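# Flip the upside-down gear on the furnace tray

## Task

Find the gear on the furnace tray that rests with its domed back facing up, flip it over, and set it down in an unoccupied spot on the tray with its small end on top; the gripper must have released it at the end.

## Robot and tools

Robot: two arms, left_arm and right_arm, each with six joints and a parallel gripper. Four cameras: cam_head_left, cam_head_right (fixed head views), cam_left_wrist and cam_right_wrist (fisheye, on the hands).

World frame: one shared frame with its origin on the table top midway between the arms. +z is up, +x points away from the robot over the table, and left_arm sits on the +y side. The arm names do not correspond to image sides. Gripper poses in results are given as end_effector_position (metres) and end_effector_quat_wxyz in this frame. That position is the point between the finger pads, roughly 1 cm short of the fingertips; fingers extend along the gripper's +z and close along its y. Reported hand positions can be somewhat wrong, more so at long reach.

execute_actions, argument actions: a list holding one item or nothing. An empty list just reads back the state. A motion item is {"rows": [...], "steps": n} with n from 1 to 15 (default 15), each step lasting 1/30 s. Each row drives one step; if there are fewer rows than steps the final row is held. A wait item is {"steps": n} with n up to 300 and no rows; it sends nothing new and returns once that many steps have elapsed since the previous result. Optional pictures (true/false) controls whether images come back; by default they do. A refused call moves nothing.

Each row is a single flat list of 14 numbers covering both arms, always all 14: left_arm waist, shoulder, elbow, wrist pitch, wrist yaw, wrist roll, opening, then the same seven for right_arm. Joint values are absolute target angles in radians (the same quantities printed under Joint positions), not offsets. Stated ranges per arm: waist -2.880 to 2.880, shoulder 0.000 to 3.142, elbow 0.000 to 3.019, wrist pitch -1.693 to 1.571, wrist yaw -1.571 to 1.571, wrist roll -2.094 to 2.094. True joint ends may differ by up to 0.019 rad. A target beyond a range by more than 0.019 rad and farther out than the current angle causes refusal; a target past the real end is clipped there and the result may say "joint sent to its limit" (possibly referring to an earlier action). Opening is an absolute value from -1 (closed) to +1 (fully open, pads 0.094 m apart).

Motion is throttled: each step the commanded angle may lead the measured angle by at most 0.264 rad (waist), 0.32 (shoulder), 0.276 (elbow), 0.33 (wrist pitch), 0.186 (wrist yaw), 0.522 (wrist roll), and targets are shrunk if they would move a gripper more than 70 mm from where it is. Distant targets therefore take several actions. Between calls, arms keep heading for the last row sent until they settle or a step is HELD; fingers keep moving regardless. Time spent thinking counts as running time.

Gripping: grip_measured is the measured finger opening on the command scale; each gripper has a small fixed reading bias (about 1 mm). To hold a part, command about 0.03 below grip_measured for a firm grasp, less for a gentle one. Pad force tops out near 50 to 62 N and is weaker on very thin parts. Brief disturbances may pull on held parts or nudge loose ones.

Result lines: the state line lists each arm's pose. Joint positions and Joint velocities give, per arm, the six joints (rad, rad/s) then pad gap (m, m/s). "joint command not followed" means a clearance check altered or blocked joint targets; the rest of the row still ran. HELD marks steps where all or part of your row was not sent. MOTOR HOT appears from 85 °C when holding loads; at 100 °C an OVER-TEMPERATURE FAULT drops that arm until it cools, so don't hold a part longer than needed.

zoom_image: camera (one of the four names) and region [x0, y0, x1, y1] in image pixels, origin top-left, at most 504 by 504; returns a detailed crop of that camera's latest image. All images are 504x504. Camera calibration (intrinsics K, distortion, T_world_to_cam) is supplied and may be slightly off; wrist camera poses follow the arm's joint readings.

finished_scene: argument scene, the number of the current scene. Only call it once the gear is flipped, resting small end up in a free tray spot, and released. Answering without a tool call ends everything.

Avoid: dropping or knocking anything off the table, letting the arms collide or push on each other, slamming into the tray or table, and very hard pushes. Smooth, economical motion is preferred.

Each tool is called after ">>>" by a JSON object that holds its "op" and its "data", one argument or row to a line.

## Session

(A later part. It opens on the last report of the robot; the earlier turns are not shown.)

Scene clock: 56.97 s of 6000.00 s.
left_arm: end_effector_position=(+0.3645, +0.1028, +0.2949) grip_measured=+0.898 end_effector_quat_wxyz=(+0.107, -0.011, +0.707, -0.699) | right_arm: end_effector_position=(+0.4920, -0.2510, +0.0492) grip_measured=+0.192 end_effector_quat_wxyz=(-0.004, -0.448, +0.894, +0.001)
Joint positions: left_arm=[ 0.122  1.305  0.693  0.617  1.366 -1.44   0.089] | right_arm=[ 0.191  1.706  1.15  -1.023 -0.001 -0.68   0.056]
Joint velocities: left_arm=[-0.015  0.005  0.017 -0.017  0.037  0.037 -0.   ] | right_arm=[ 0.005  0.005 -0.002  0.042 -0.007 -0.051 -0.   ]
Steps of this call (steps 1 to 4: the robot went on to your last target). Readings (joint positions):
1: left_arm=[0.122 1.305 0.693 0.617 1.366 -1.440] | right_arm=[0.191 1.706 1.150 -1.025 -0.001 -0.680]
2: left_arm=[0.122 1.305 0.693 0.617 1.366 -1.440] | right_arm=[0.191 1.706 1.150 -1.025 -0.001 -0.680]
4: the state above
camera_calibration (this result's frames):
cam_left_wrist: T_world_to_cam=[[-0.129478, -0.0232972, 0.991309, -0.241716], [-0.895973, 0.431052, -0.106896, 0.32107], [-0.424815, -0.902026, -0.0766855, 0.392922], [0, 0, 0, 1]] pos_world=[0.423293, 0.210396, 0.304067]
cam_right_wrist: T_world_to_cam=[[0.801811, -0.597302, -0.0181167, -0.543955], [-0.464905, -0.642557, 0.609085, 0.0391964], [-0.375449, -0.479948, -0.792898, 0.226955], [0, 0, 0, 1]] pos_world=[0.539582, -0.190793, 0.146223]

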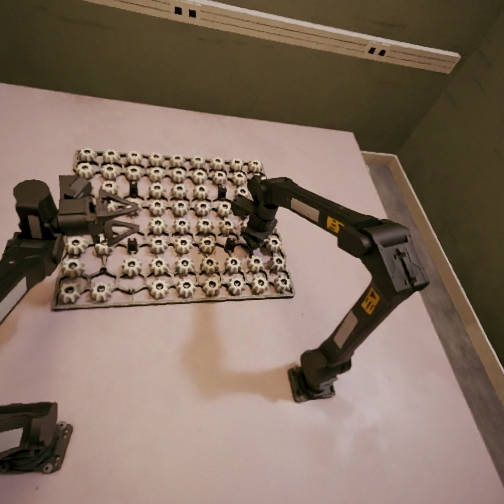

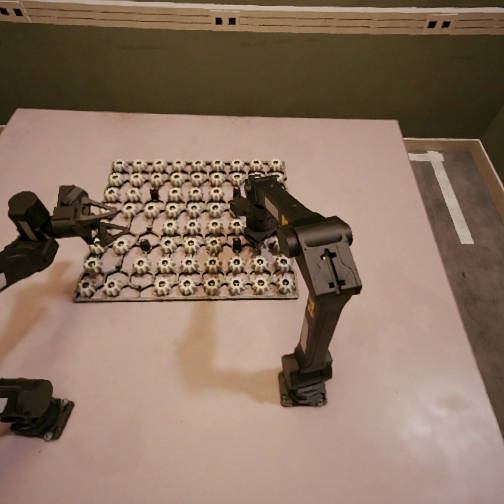

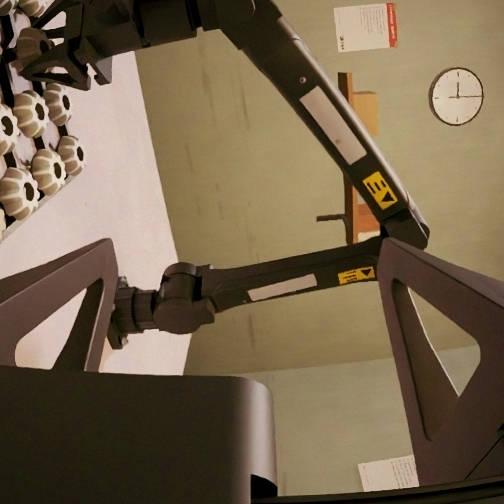

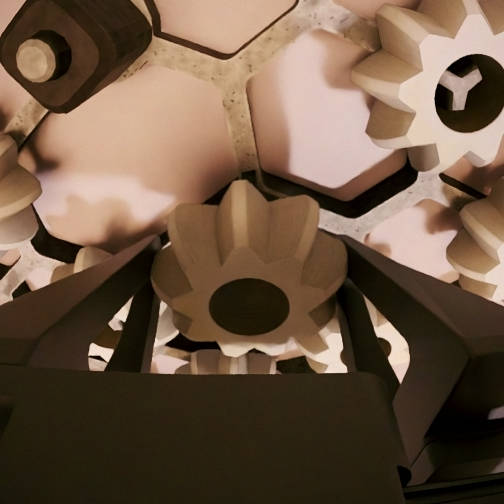

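>>> {"op": "execute_actions", "data": {
  "actions": [
    {"rows":[[0.11,1.3,0.72,0.63,1.37,-1.45,0.9,0.19,1.708,1.165,-1.0,0.001,-0.687,0.14],[0.11,1.3,0.72,0.63,1.37,-1.45,0.9,0.19,1.712,1.163,-1.0,0.001,-0.687,0.14],[0.11,1.3,0.72,0.63,1.37,-1.45,0.9,0.19,1.716,1.161,-0.998,0.001,-0.687,0.14],[0.11,1.3,0.72,0.63,1.37,-1.45,0.9,0.19,1.719,1.159,-0.995,0.001,-0.687,0.14],[0.11,1.3,0.72,0.63,1.37,-1.45,0.9,0.19,1.722,1.157,-0.991,0.001,-0.687,0.14],[0.11,1.3,0.72,0.63,1.37,-1.45,0.9,0.19,1.725,1.155,-0.987,0.001,-0.687,0.14],[0.11,1.3,0.72,0.63,1.37,-1.45,0.9,0.19,1.728,1.153,-0.982,0.001,-0.687,0.14],[0.11,1.3,0.72,0.63,1.37,-1.45,0.9,0.19,1.731,1.151,-0.977,0.001,-0.687,0.14],[0.11,1.3,0.72,0.63,1.37,-1.45,0.9,0.19,1.734,1.149,-0.972,0.001,-0.687,0.14],[0.11,1.3,0.72,0.63,1.37,-1.45,0.9,0.19,1.736,1.147,-0.967,0.001,-0.687,0.14],[0.11,1.3,0.72,0.63,1.37,-1.45,0.9,0.19,1.738,1.145,-0.962,0.001,-0.687,0.14],[0.11,1.3,0.72,0.63,1.37,-1.45,0.9,0.19,1.738,1.145,-0.958,0.001,-0.687,0.14]],"steps":15}
  ],
  "pictures": false
}}

>>> {"op": "execute_actions", "data": {
  "actions": [
    {"steps":4}
  ]
}}

Scene clock: 59.53 s of 6000.00 s.
left_arm: end_effector_position=(+0.3645, +0.1028, +0.2949) grip_measured=+0.898 end_effector_quat_wxyz=(+0.107, -0.011, +0.707, -0.699) | right_arm: end_effector_position=(+0.4982, -0.2492, +0.0359) grip_measured=+0.192 end_effector_quat_wxyz=(+0.008, -0.448, +0.894, -0.000)
Joint positions: left_arm=[ 0.122  1.305  0.693  0.617  1.366 -1.44   0.089] | right_arm=[ 0.191  1.727  1.138 -0.966 -0.003 -0.68   0.056]
Joint velocities: left_arm=[-0.015 -0.005  0.002  0.002 -0.022 -0.037  0.   ] | right_arm=[-0.005  0.034 -0.007  0.046  0.051  0.051 -0.001]
Steps of this call (steps 1 to 15: the robot went on to your last target; steps 16 to 62: nothing new was sent; steps 63 to 77: all 15 steps of this action). Readings (joint positions):
63: left_arm=[0.122 1.305 0.693 0.617 1.366 -1.440] | right_arm=[0.191 1.706 1.150 -1.020 -0.001 -0.680]
64: left_arm=[0.122 1.305 0.693 0.617 1.366 -1.440] | right_arm=[0.191 1.706 1.150 -1.016 -0.001 -0.680]
66: left_arm=[0.122 1.305 0.693 0.617 1.366 -1.440] | right_arm=[0.191 1.706 1.150 -1.009 -0.001 -0.680]
70: left_arm=[0.122 1.305 0.693 0.617 1.366 -1.440] | right_arm=[0.191 1.710 1.149 -0.994 -0.001 -0.680]
77: the state above

Scene clock: 59.67 s of 6000.00 s.
left_arm: end_effector_position=(+0.3645, +0.1028, +0.2949) grip_measured=+0.898 end_effector_quat_wxyz=(+0.107, -0.011, +0.707, -0.699) | right_arm: end_effector_position=(+0.4983, -0.2491, +0.0354) grip_measured=+0.192 end_effector_quat_wxyz=(+0.008, -0.448, +0.894, -0.000)
Joint positions: left_arm=[ 0.122  1.305  0.693  0.617  1.366 -1.44   0.089] | right_arm=[ 0.191  1.728  1.138 -0.965 -0.003 -0.68   0.056]
Joint velocities: left_arm=[ 0.005  0.005 -0.012 -0.012  0.051 -0.051  0.   ] | right_arm=[-0.015 -0.005 -0.002 -0.007  0.022 -0.022 -0.   ]
Steps of this call (steps 1 to 4: the robot went on to your last target). Readings (joint positions):
1: left_arm=[0.122 1.305 0.693 0.617 1.366 -1.440] | right_arm=[0.191 1.728 1.138 -0.966 -0.003 -0.680]
2: left_arm=[0.122 1.305 0.693 0.617 1.366 -1.440] | right_arm=[0.191 1.728 1.138 -0.965 -0.003 -0.680]
4: the state above
camera_calibration (this result's frames):
cam_left_wrist: T_world_to_cam=[[-0.129478, -0.0232972, 0.991309, -0.241716], [-0.895973, 0.431052, -0.106896, 0.32107], [-0.424815, -0.902026, -0.0766855, 0.392922], [0, 0, 0, 1]] pos_world=[0.423293, 0.210396, 0.304067]
cam_right_wrist: T_world_to_cam=[[0.802067, -0.597216, -0.00463773, -0.548744], [-0.478243, -0.646897, 0.593977, 0.0578767], [-0.357733, -0.474191, -0.804469, 0.212279], [0, 0, 0, 1]] pos_world=[0.543748, -0.189618, 0.133849]

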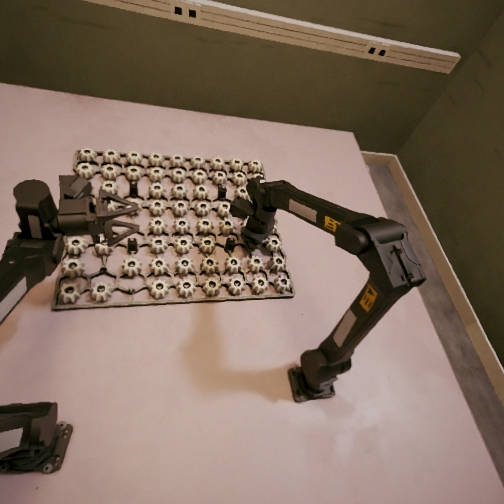

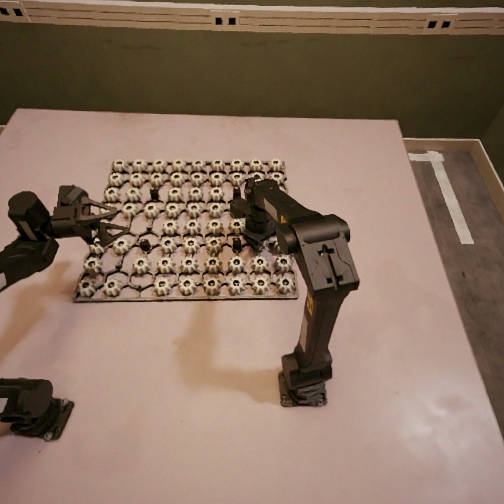

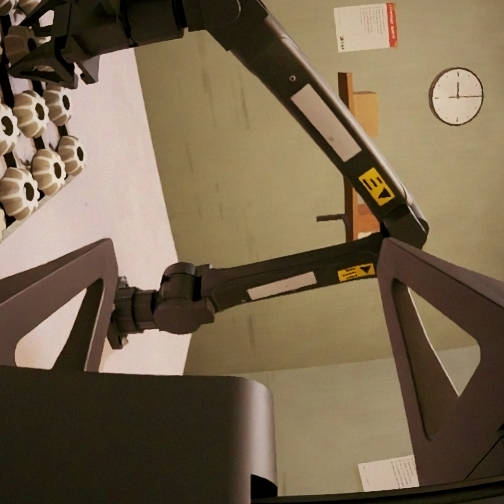

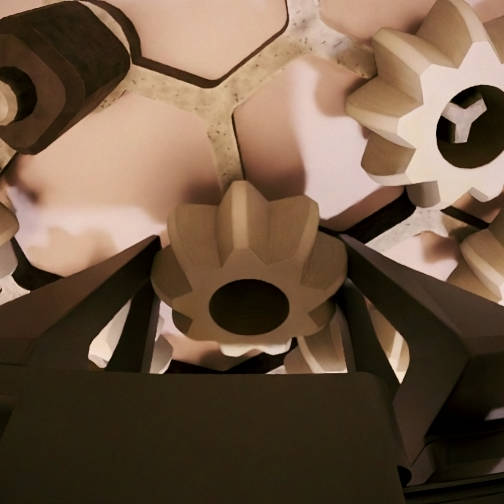

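>>> {"op": "execute_actions", "data": {
  "actions": [
    {"rows":[[0.11,1.3,0.72,0.63,1.37,-1.45,0.9,0.201,1.74,1.15,-0.975,0.001,-0.687,0.14],[0.11,1.3,0.72,0.63,1.37,-1.45,0.9,0.201,1.743,1.15,-0.975,0.001,-0.687,0.14],[0.11,1.3,0.72,0.63,1.37,-1.45,0.9,0.201,1.746,1.15,-0.975,0.001,-0.687,0.14],[0.11,1.3,0.72,0.63,1.37,-1.45,0.9,0.201,1.749,1.15,-0.965,0.001,-0.687,0.14],[0.11,1.3,0.72,0.63,1.37,-1.45,0.9,0.201,1.752,1.15,-0.965,0.001,-0.687,0.14],[0.11,1.3,0.72,0.63,1.37,-1.45,0.9,0.201,1.755,1.15,-0.965,0.001,-0.687,0.14],[0.11,1.3,0.72,0.63,1.37,-1.45,0.9,0.201,1.758,1.15,-0.965,0.001,-0.687,0.14],[0.11,1.3,0.72,0.63,1.37,-1.45,0.9,0.201,1.761,1.15,-0.965,0.001,-0.687,0.14]],"steps":15}
  ]
}}

Scene clock: 61.70 s of 6000.00 s.
left_arm: end_effector_position=(+0.3645, +0.1028, +0.2949) grip_measured=+0.898 end_effector_quat_wxyz=(+0.107, -0.011, +0.707, -0.699) | right_arm: end_effector_position=(+0.4956, -0.2475, +0.0260) grip_measured=+0.192 end_effector_quat_wxyz=(-0.003, -0.450, +0.893, +0.002)
Joint positions: left_arm=[ 0.122  1.305  0.693  0.617  1.366 -1.44   0.089] | right_arm=[ 0.196  1.749  1.138 -0.966 -0.002 -0.68   0.056]
Joint velocities: left_arm=[-0.005  0.005  0.007 -0.002 -0.022 -0.037  0.   ] | right_arm=[-0.005 -0.015  0.002  0.002 -0.007  0.007 -0.001]
Steps of this call (steps 1 to 15: the robot went on to your last target; steps 16 to 46: nothing new was sent; steps 47 to 61: all 15 steps of this action). Readings (joint positions):
47: left_arm=[0.122 1.305 0.693 0.617 1.366 -1.440] | right_arm=[0.191 1.728 1.138 -0.965 -0.003 -0.680]
48: left_arm=[0.122 1.305 0.693 0.617 1.366 -1.440] | right_arm=[0.192 1.728 1.138 -0.966 -0.003 -0.680]
50: left_arm=[0.122 1.305 0.693 0.617 1.366 -1.440] | right_arm=[0.193 1.729 1.138 -0.966 -0.002 -0.680]
54: left_arm=[0.122 1.305 0.693 0.617 1.366 -1.440] | right_arm=[0.193 1.739 1.138 -0.966 -0.002 -0.680]
61: the state above
camera_calibration (this result's frames):
cam_left_wrist: T_world_to_cam=[[-0.129478, -0.0232972, 0.991309, -0.241716], [-0.895973, 0.431052, -0.106896, 0.32107], [-0.424815, -0.902026, -0.0766855, 0.392922], [0, 0, 0, 1]] pos_world=[0.423293, 0.210396, 0.304067]
cam_right_wrist: T_world_to_cam=[[0.80478, -0.593299, -0.0180439, -0.545624], [-0.462442, -0.645758, 0.607573, 0.0552567], [-0.372124, -0.480618, -0.794059, 0.209792], [0, 0, 0, 1]] pos_world=[0.54273, -0.187206, 0.12317]

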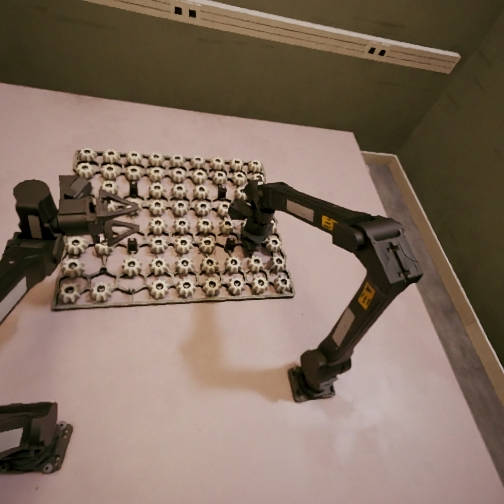

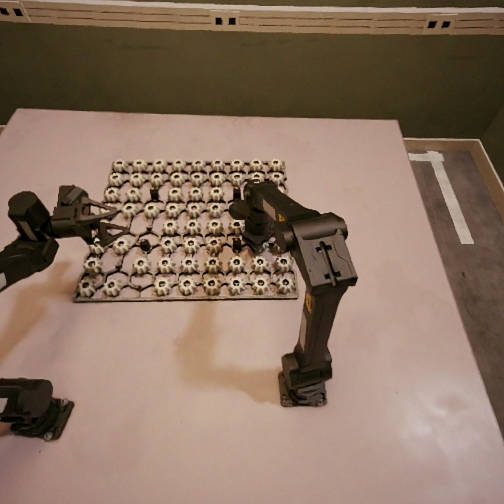

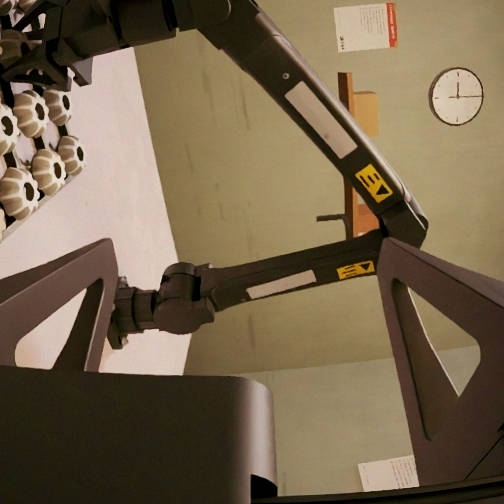

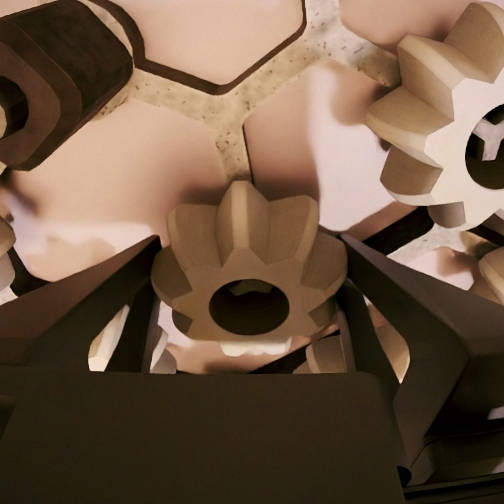

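The peg is in the bore. I'll seat the gear, release and lift.

>>> {"op": "execute_actions", "data": {
  "actions": [
    {"rows":[[0.11,1.3,0.72,0.63,1.37,-1.45,0.9,0.197,1.766,1.15,-0.956,0.001,-0.687,0.14],[0.11,1.3,0.72,0.63,1.37,-1.45,0.9,0.197,1.77,1.15,-0.954,0.001,-0.687,0.14]],"steps":9}
  ],
  "pictures": false
}}

>>> {"op": "execute_actions", "data": {
  "actions": [
    {"rows":[[0.11,1.3,0.72,0.63,1.37,-1.45,0.9,0.197,1.755,1.155,-0.96,0.001,-0.687,0.18],[0.11,1.3,0.72,0.63,1.37,-1.45,0.9,0.197,1.755,1.155,-0.96,0.001,-0.687,0.22],[0.11,1.3,0.72,0.63,1.37,-1.45,0.9,0.197,1.755,1.155,-0.96,0.001,-0.687,0.3],[0.11,1.3,0.72,0.63,1.37,-1.45,0.9,0.197,1.745,1.155,-0.965,0.001,-0.687,0.4],[0.11,1.3,0.72,0.63,1.37,-1.45,0.9,0.197,1.735,1.155,-0.97,0.001,-0.687,0.42],[0.11,1.3,0.72,0.63,1.37,-1.45,0.9,0.197,1.724,1.155,-0.974,0.001,-0.687,0.42],[0.11,1.3,0.72,0.63,1.37,-1.45,0.9,0.197,1.712,1.155,-0.978,0.001,-0.687,0.42],[0.11,1.3,0.72,0.63,1.37,-1.45,0.9,0.197,1.7,1.155,-0.982,0.001,-0.687,0.42],[0.11,1.3,0.72,0.63,1.37,-1.45,0.9,0.197,1.687,1.155,-0.987,0.001,-0.687,0.42],[0.11,1.3,0.72,0.63,1.37,-1.45,0.9,0.197,1.674,1.155,-0.992,0.001,-0.687,0.42],[0.11,1.3,0.72,0.63,1.37,-1.45,0.9,0.197,1.661,1.155,-0.997,0.001,-0.687,0.42],[0.11,1.3,0.72,0.63,1.37,-1.45,0.9,0.197,1.648,1.155,-1.002,0.001,-0.687,0.42],[0.11,1.3,0.72,0.63,1.37,-1.45,0.9,0.197,1.635,1.155,-1.007,0.001,-0.687,0.42],[0.11,1.3,0.72,0.63,1.37,-1.45,0.9,0.197,1.622,1.155,-1.012,0.001,-0.687,0.42],[0.11,1.3,0.72,0.63,1.37,-1.45,0.9,0.197,1.61,1.155,-1.016,0.001,-0.687,0.42]],"steps":15}
  ],
  "pictures": false
}}

>>> {"op": "execute_actions", "data": {
  "actions": [
    {"steps":6}
  ]
}}

Scene clock: 63.97 s of 6000.00 s.
left_arm: end_effector_position=(+0.3645, +0.1028, +0.2949) grip_measured=+0.898 end_effector_quat_wxyz=(+0.107, -0.011, +0.707, -0.699) | right_arm: end_effector_position=(+0.4965, -0.2472, +0.0248) grip_measured=+0.192 end_effector_quat_wxyz=(-0.002, -0.450, +0.893, +0.001)
Joint positions: left_arm=[ 0.122  1.305  0.693  0.617  1.366 -1.44   0.089] | right_arm=[ 0.196  1.752  1.138 -0.961 -0.001 -0.68   0.056]
Joint velocities: left_arm=[ 0.005 -0.005 -0.012 -0.007  0.037  0.022 -0.001] | right_arm=[-0.005  0.005 -0.007  0.007  0.022  0.007 -0.   ]
Steps of this call (steps 1 to 15: the robot went on to your last target; steps 16 to 59: nothing new was sent; steps 60 to 68: all 9 steps of this action). Readings (joint positions):
60: left_arm=[0.122 1.305 0.693 0.617 1.366 -1.440] | right_arm=[0.196 1.749 1.138 -0.965 -0.002 -0.680]
61: left_arm=[0.122 1.305 0.693 0.617 1.366 -1.440] | right_arm=[0.196 1.750 1.138 -0.964 -0.002 -0.680]
63: left_arm=[0.122 1.305 0.693 0.617 1.366 -1.440] | right_arm=[0.196 1.752 1.138 -0.962 -0.001 -0.680]
67: left_arm=[0.122 1.305 0.693 0.617 1.366 -1.440] | right_arm=[0.196 1.752 1.138 -0.961 -0.001 -0.680]
68: the state above

Scene clock: 64.47 s of 6000.00 s.
left_arm: end_effector_position=(+0.3645, +0.1028, +0.2949) grip_measured=+0.898 end_effector_quat_wxyz=(+0.107, -0.011, +0.707, -0.699) | right_arm: end_effector_position=(+0.4954, -0.2476, +0.0688) grip_measured=+0.418 end_effector_quat_wxyz=(+0.028, -0.450, +0.892, -0.005)
Joint positions: left_arm=[ 0.122  1.305  0.693  0.617  1.366 -1.44   0.089] | right_arm=[ 0.196  1.653  1.138 -0.999 -0.001 -0.68   0.067]
Joint velocities: left_arm=[-0.005  0.005  0.002  0.002  0.007  0.022 -0.   ] | right_arm=[-0.015 -0.523 -0.007 -0.144 -0.051 -0.051 -0.   ]
Steps of this call (steps 1 to 15: all 15 steps of this action). Readings (joint positions):
1: left_arm=[0.122 1.305 0.693 0.617 1.366 -1.440] | right_arm=[0.196 1.752 1.138 -0.961 -0.001 -0.680]
2: left_arm=[0.122 1.305 0.693 0.617 1.366 -1.440] | right_arm=[0.196 1.752 1.138 -0.961 -0.001 -0.680]
4: left_arm=[0.122 1.305 0.693 0.617 1.366 -1.440] | right_arm=[0.196 1.752 1.138 -0.961 -0.001 -0.680]
8: left_arm=[0.122 1.305 0.693 0.617 1.366 -1.440] | right_arm=[0.196 1.745 1.138 -0.968 -0.001 -0.680]
15: the state above

Scene clock: 64.67 s of 6000.00 s.
left_arm: end_effector_position=(+0.3645, +0.1028, +0.2949) grip_measured=+0.898 end_effector_quat_wxyz=(+0.107, -0.011, +0.707, -0.699) | right_arm: end_effector_position=(+0.4962, -0.2474, +0.0931) grip_measured=+0.418 end_effector_quat_wxyz=(+0.051, -0.450, +0.892, -0.010)
Joint positions: left_arm=[ 0.122  1.305  0.693  0.617  1.366 -1.44   0.089] | right_arm=[ 0.196  1.598  1.138 -1.007 -0.001 -0.68   0.067]
Joint velocities: left_arm=[-0.005  0.005 -0.012 -0.002  0.007 -0.007 -0.001] | right_arm=[-0.005  0.005 -0.022 -0.012 -0.007 -0.051 -0.   ]
Steps of this call (steps 1 to 6: the robot went on to your last target). Readings (joint positions):
1: left_arm=[0.122 1.305 0.693 0.617 1.366 -1.440] | right_arm=[0.196 1.636 1.138 -1.003 -0.001 -0.680]
2: left_arm=[0.122 1.305 0.693 0.617 1.366 -1.440] | right_arm=[0.196 1.622 1.138 -1.005 -0.001 -0.680]
4: left_arm=[0.122 1.305 0.693 0.617 1.366 -1.440] | right_arm=[0.196 1.602 1.138 -1.007 -0.001 -0.680]
6: the state above
camera_calibration (this result's frames):
cam_left_wrist: T_world_to_cam=[[-0.129478, -0.0232972, 0.991309, -0.241716], [-0.895973, 0.431052, -0.106896, 0.32107], [-0.424815, -0.902026, -0.0766855, 0.392922], [0, 0, 0, 1]] pos_world=[0.423293, 0.210396, 0.304067]
cam_right_wrist: T_world_to_cam=[[0.803366, -0.593185, 0.0522965, -0.550641], [-0.523298, -0.661338, 0.537393, 0.0477383], [-0.284188, -0.45909, -0.841709, 0.229494], [0, 0, 0, 1]] pos_world=[0.532567, -0.189703, 0.19631]

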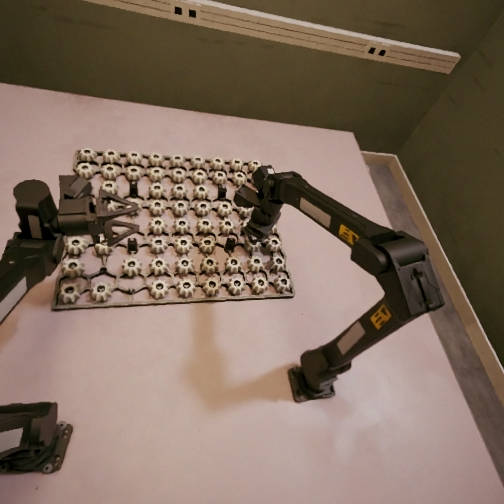

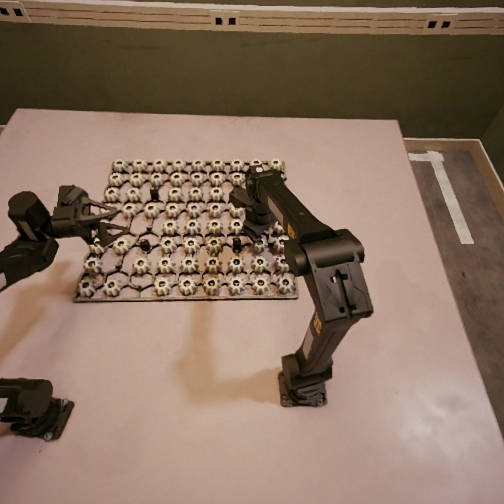

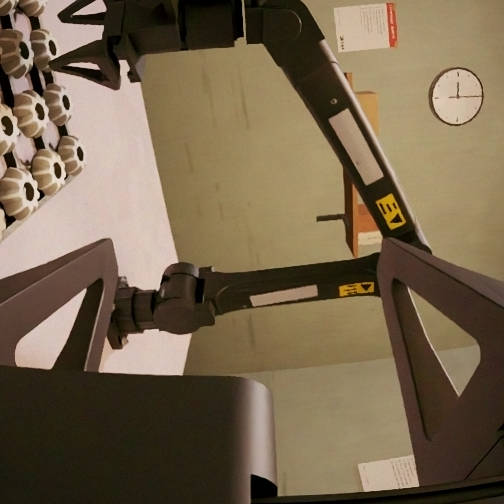

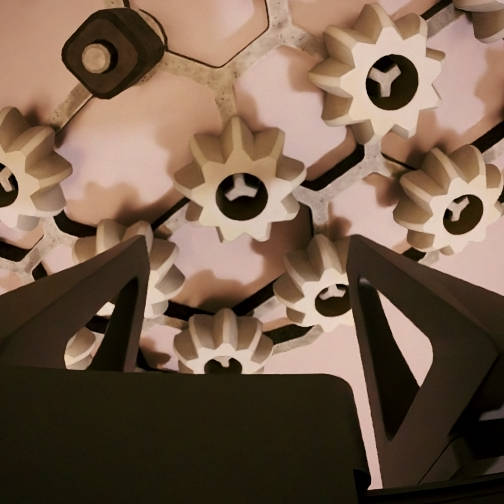

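>>> {"op": "execute_actions", "data": {
  "actions": []
}}

Scene clock: 65.27 s of 6000.00 s.
left_arm: end_effector_position=(+0.3645, +0.1028, +0.2949) grip_measured=+0.898 end_effector_quat_wxyz=(+0.107, -0.011, +0.707, -0.699) | right_arm: end_effector_position=(+0.4958, -0.2475, +0.0931) grip_measured=+0.418 end_effector_quat_wxyz=(+0.050, -0.450, +0.892, -0.010)
Joint positions: left_arm=[ 0.122  1.305  0.693  0.617  1.366 -1.44   0.089] | right_arm=[ 0.196  1.598  1.138 -1.009 -0.001 -0.68   0.067]
Joint velocities: left_arm=[-0.015 -0.015 -0.002  0.022  0.066 -0.022 -0.001] | right_arm=[-0.005  0.005 -0.002 -0.017  0.022  0.007 -0.   ]
Steps of this call (steps 1 to 18: the robot went on to your last target). Readings (joint positions):
1: left_arm=[0.122 1.305 0.693 0.617 1.366 -1.440] | right_arm=[0.196 1.598 1.138 -1.007 -0.001 -0.680]
2: left_arm=[0.122 1.305 0.693 0.617 1.366 -1.440] | right_arm=[0.196 1.598 1.138 -1.008 -0.001 -0.680]
4: left_arm=[0.122 1.305 0.693 0.617 1.366 -1.440] | right_arm=[0.196 1.598 1.138 -1.009 -0.001 -0.680]
8: left_arm=[0.122 1.305 0.693 0.617 1.366 -1.440] | right_arm=[0.196 1.598 1.138 -1.009 -0.001 -0.680]
18: the state above
camera_calibration (this result's frames):
cam_left_wrist: T_world_to_cam=[[-0.129478, -0.0232972, 0.991309, -0.241716], [-0.895973, 0.431052, -0.106896, 0.32107], [-0.424815, -0.902026, -0.0766855, 0.392922], [0, 0, 0, 1]] pos_world=[0.423293, 0.210396, 0.304067]
cam_right_wrist: T_world_to_cam=[[0.803442, -0.593165, 0.0513376, -0.550348], [-0.522504, -0.661131, 0.538419, 0.0470694], [-0.285431, -0.459413, -0.841112, 0.229797], [0, 0, 0, 1]] pos_world=[0.532358, -0.189757, 0.196196]

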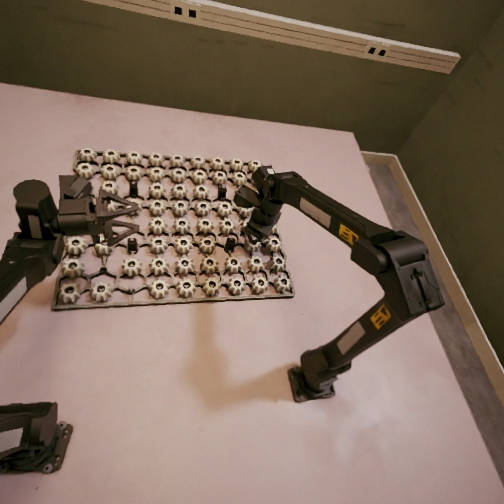

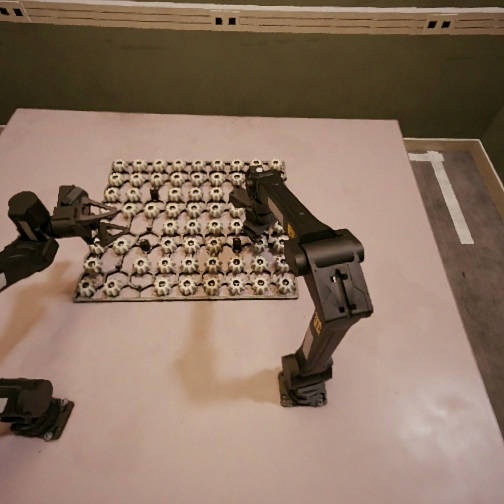

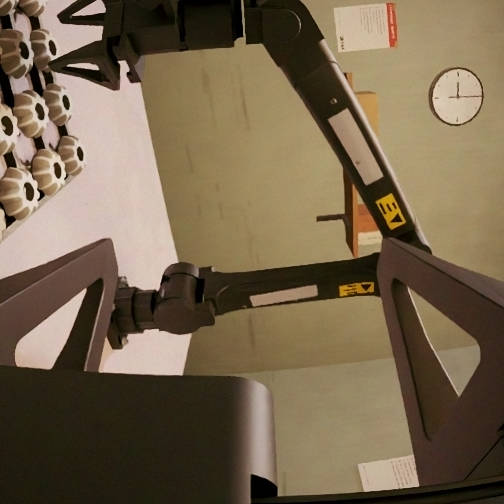

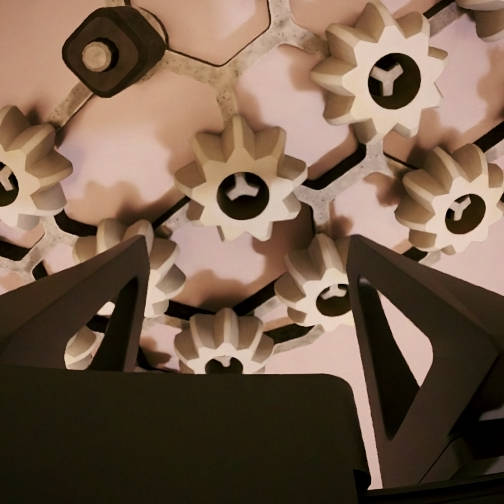

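>>> {"op": "finished_scene", "data": {
  "scene": 2
}}

The scene is finished: the task was done.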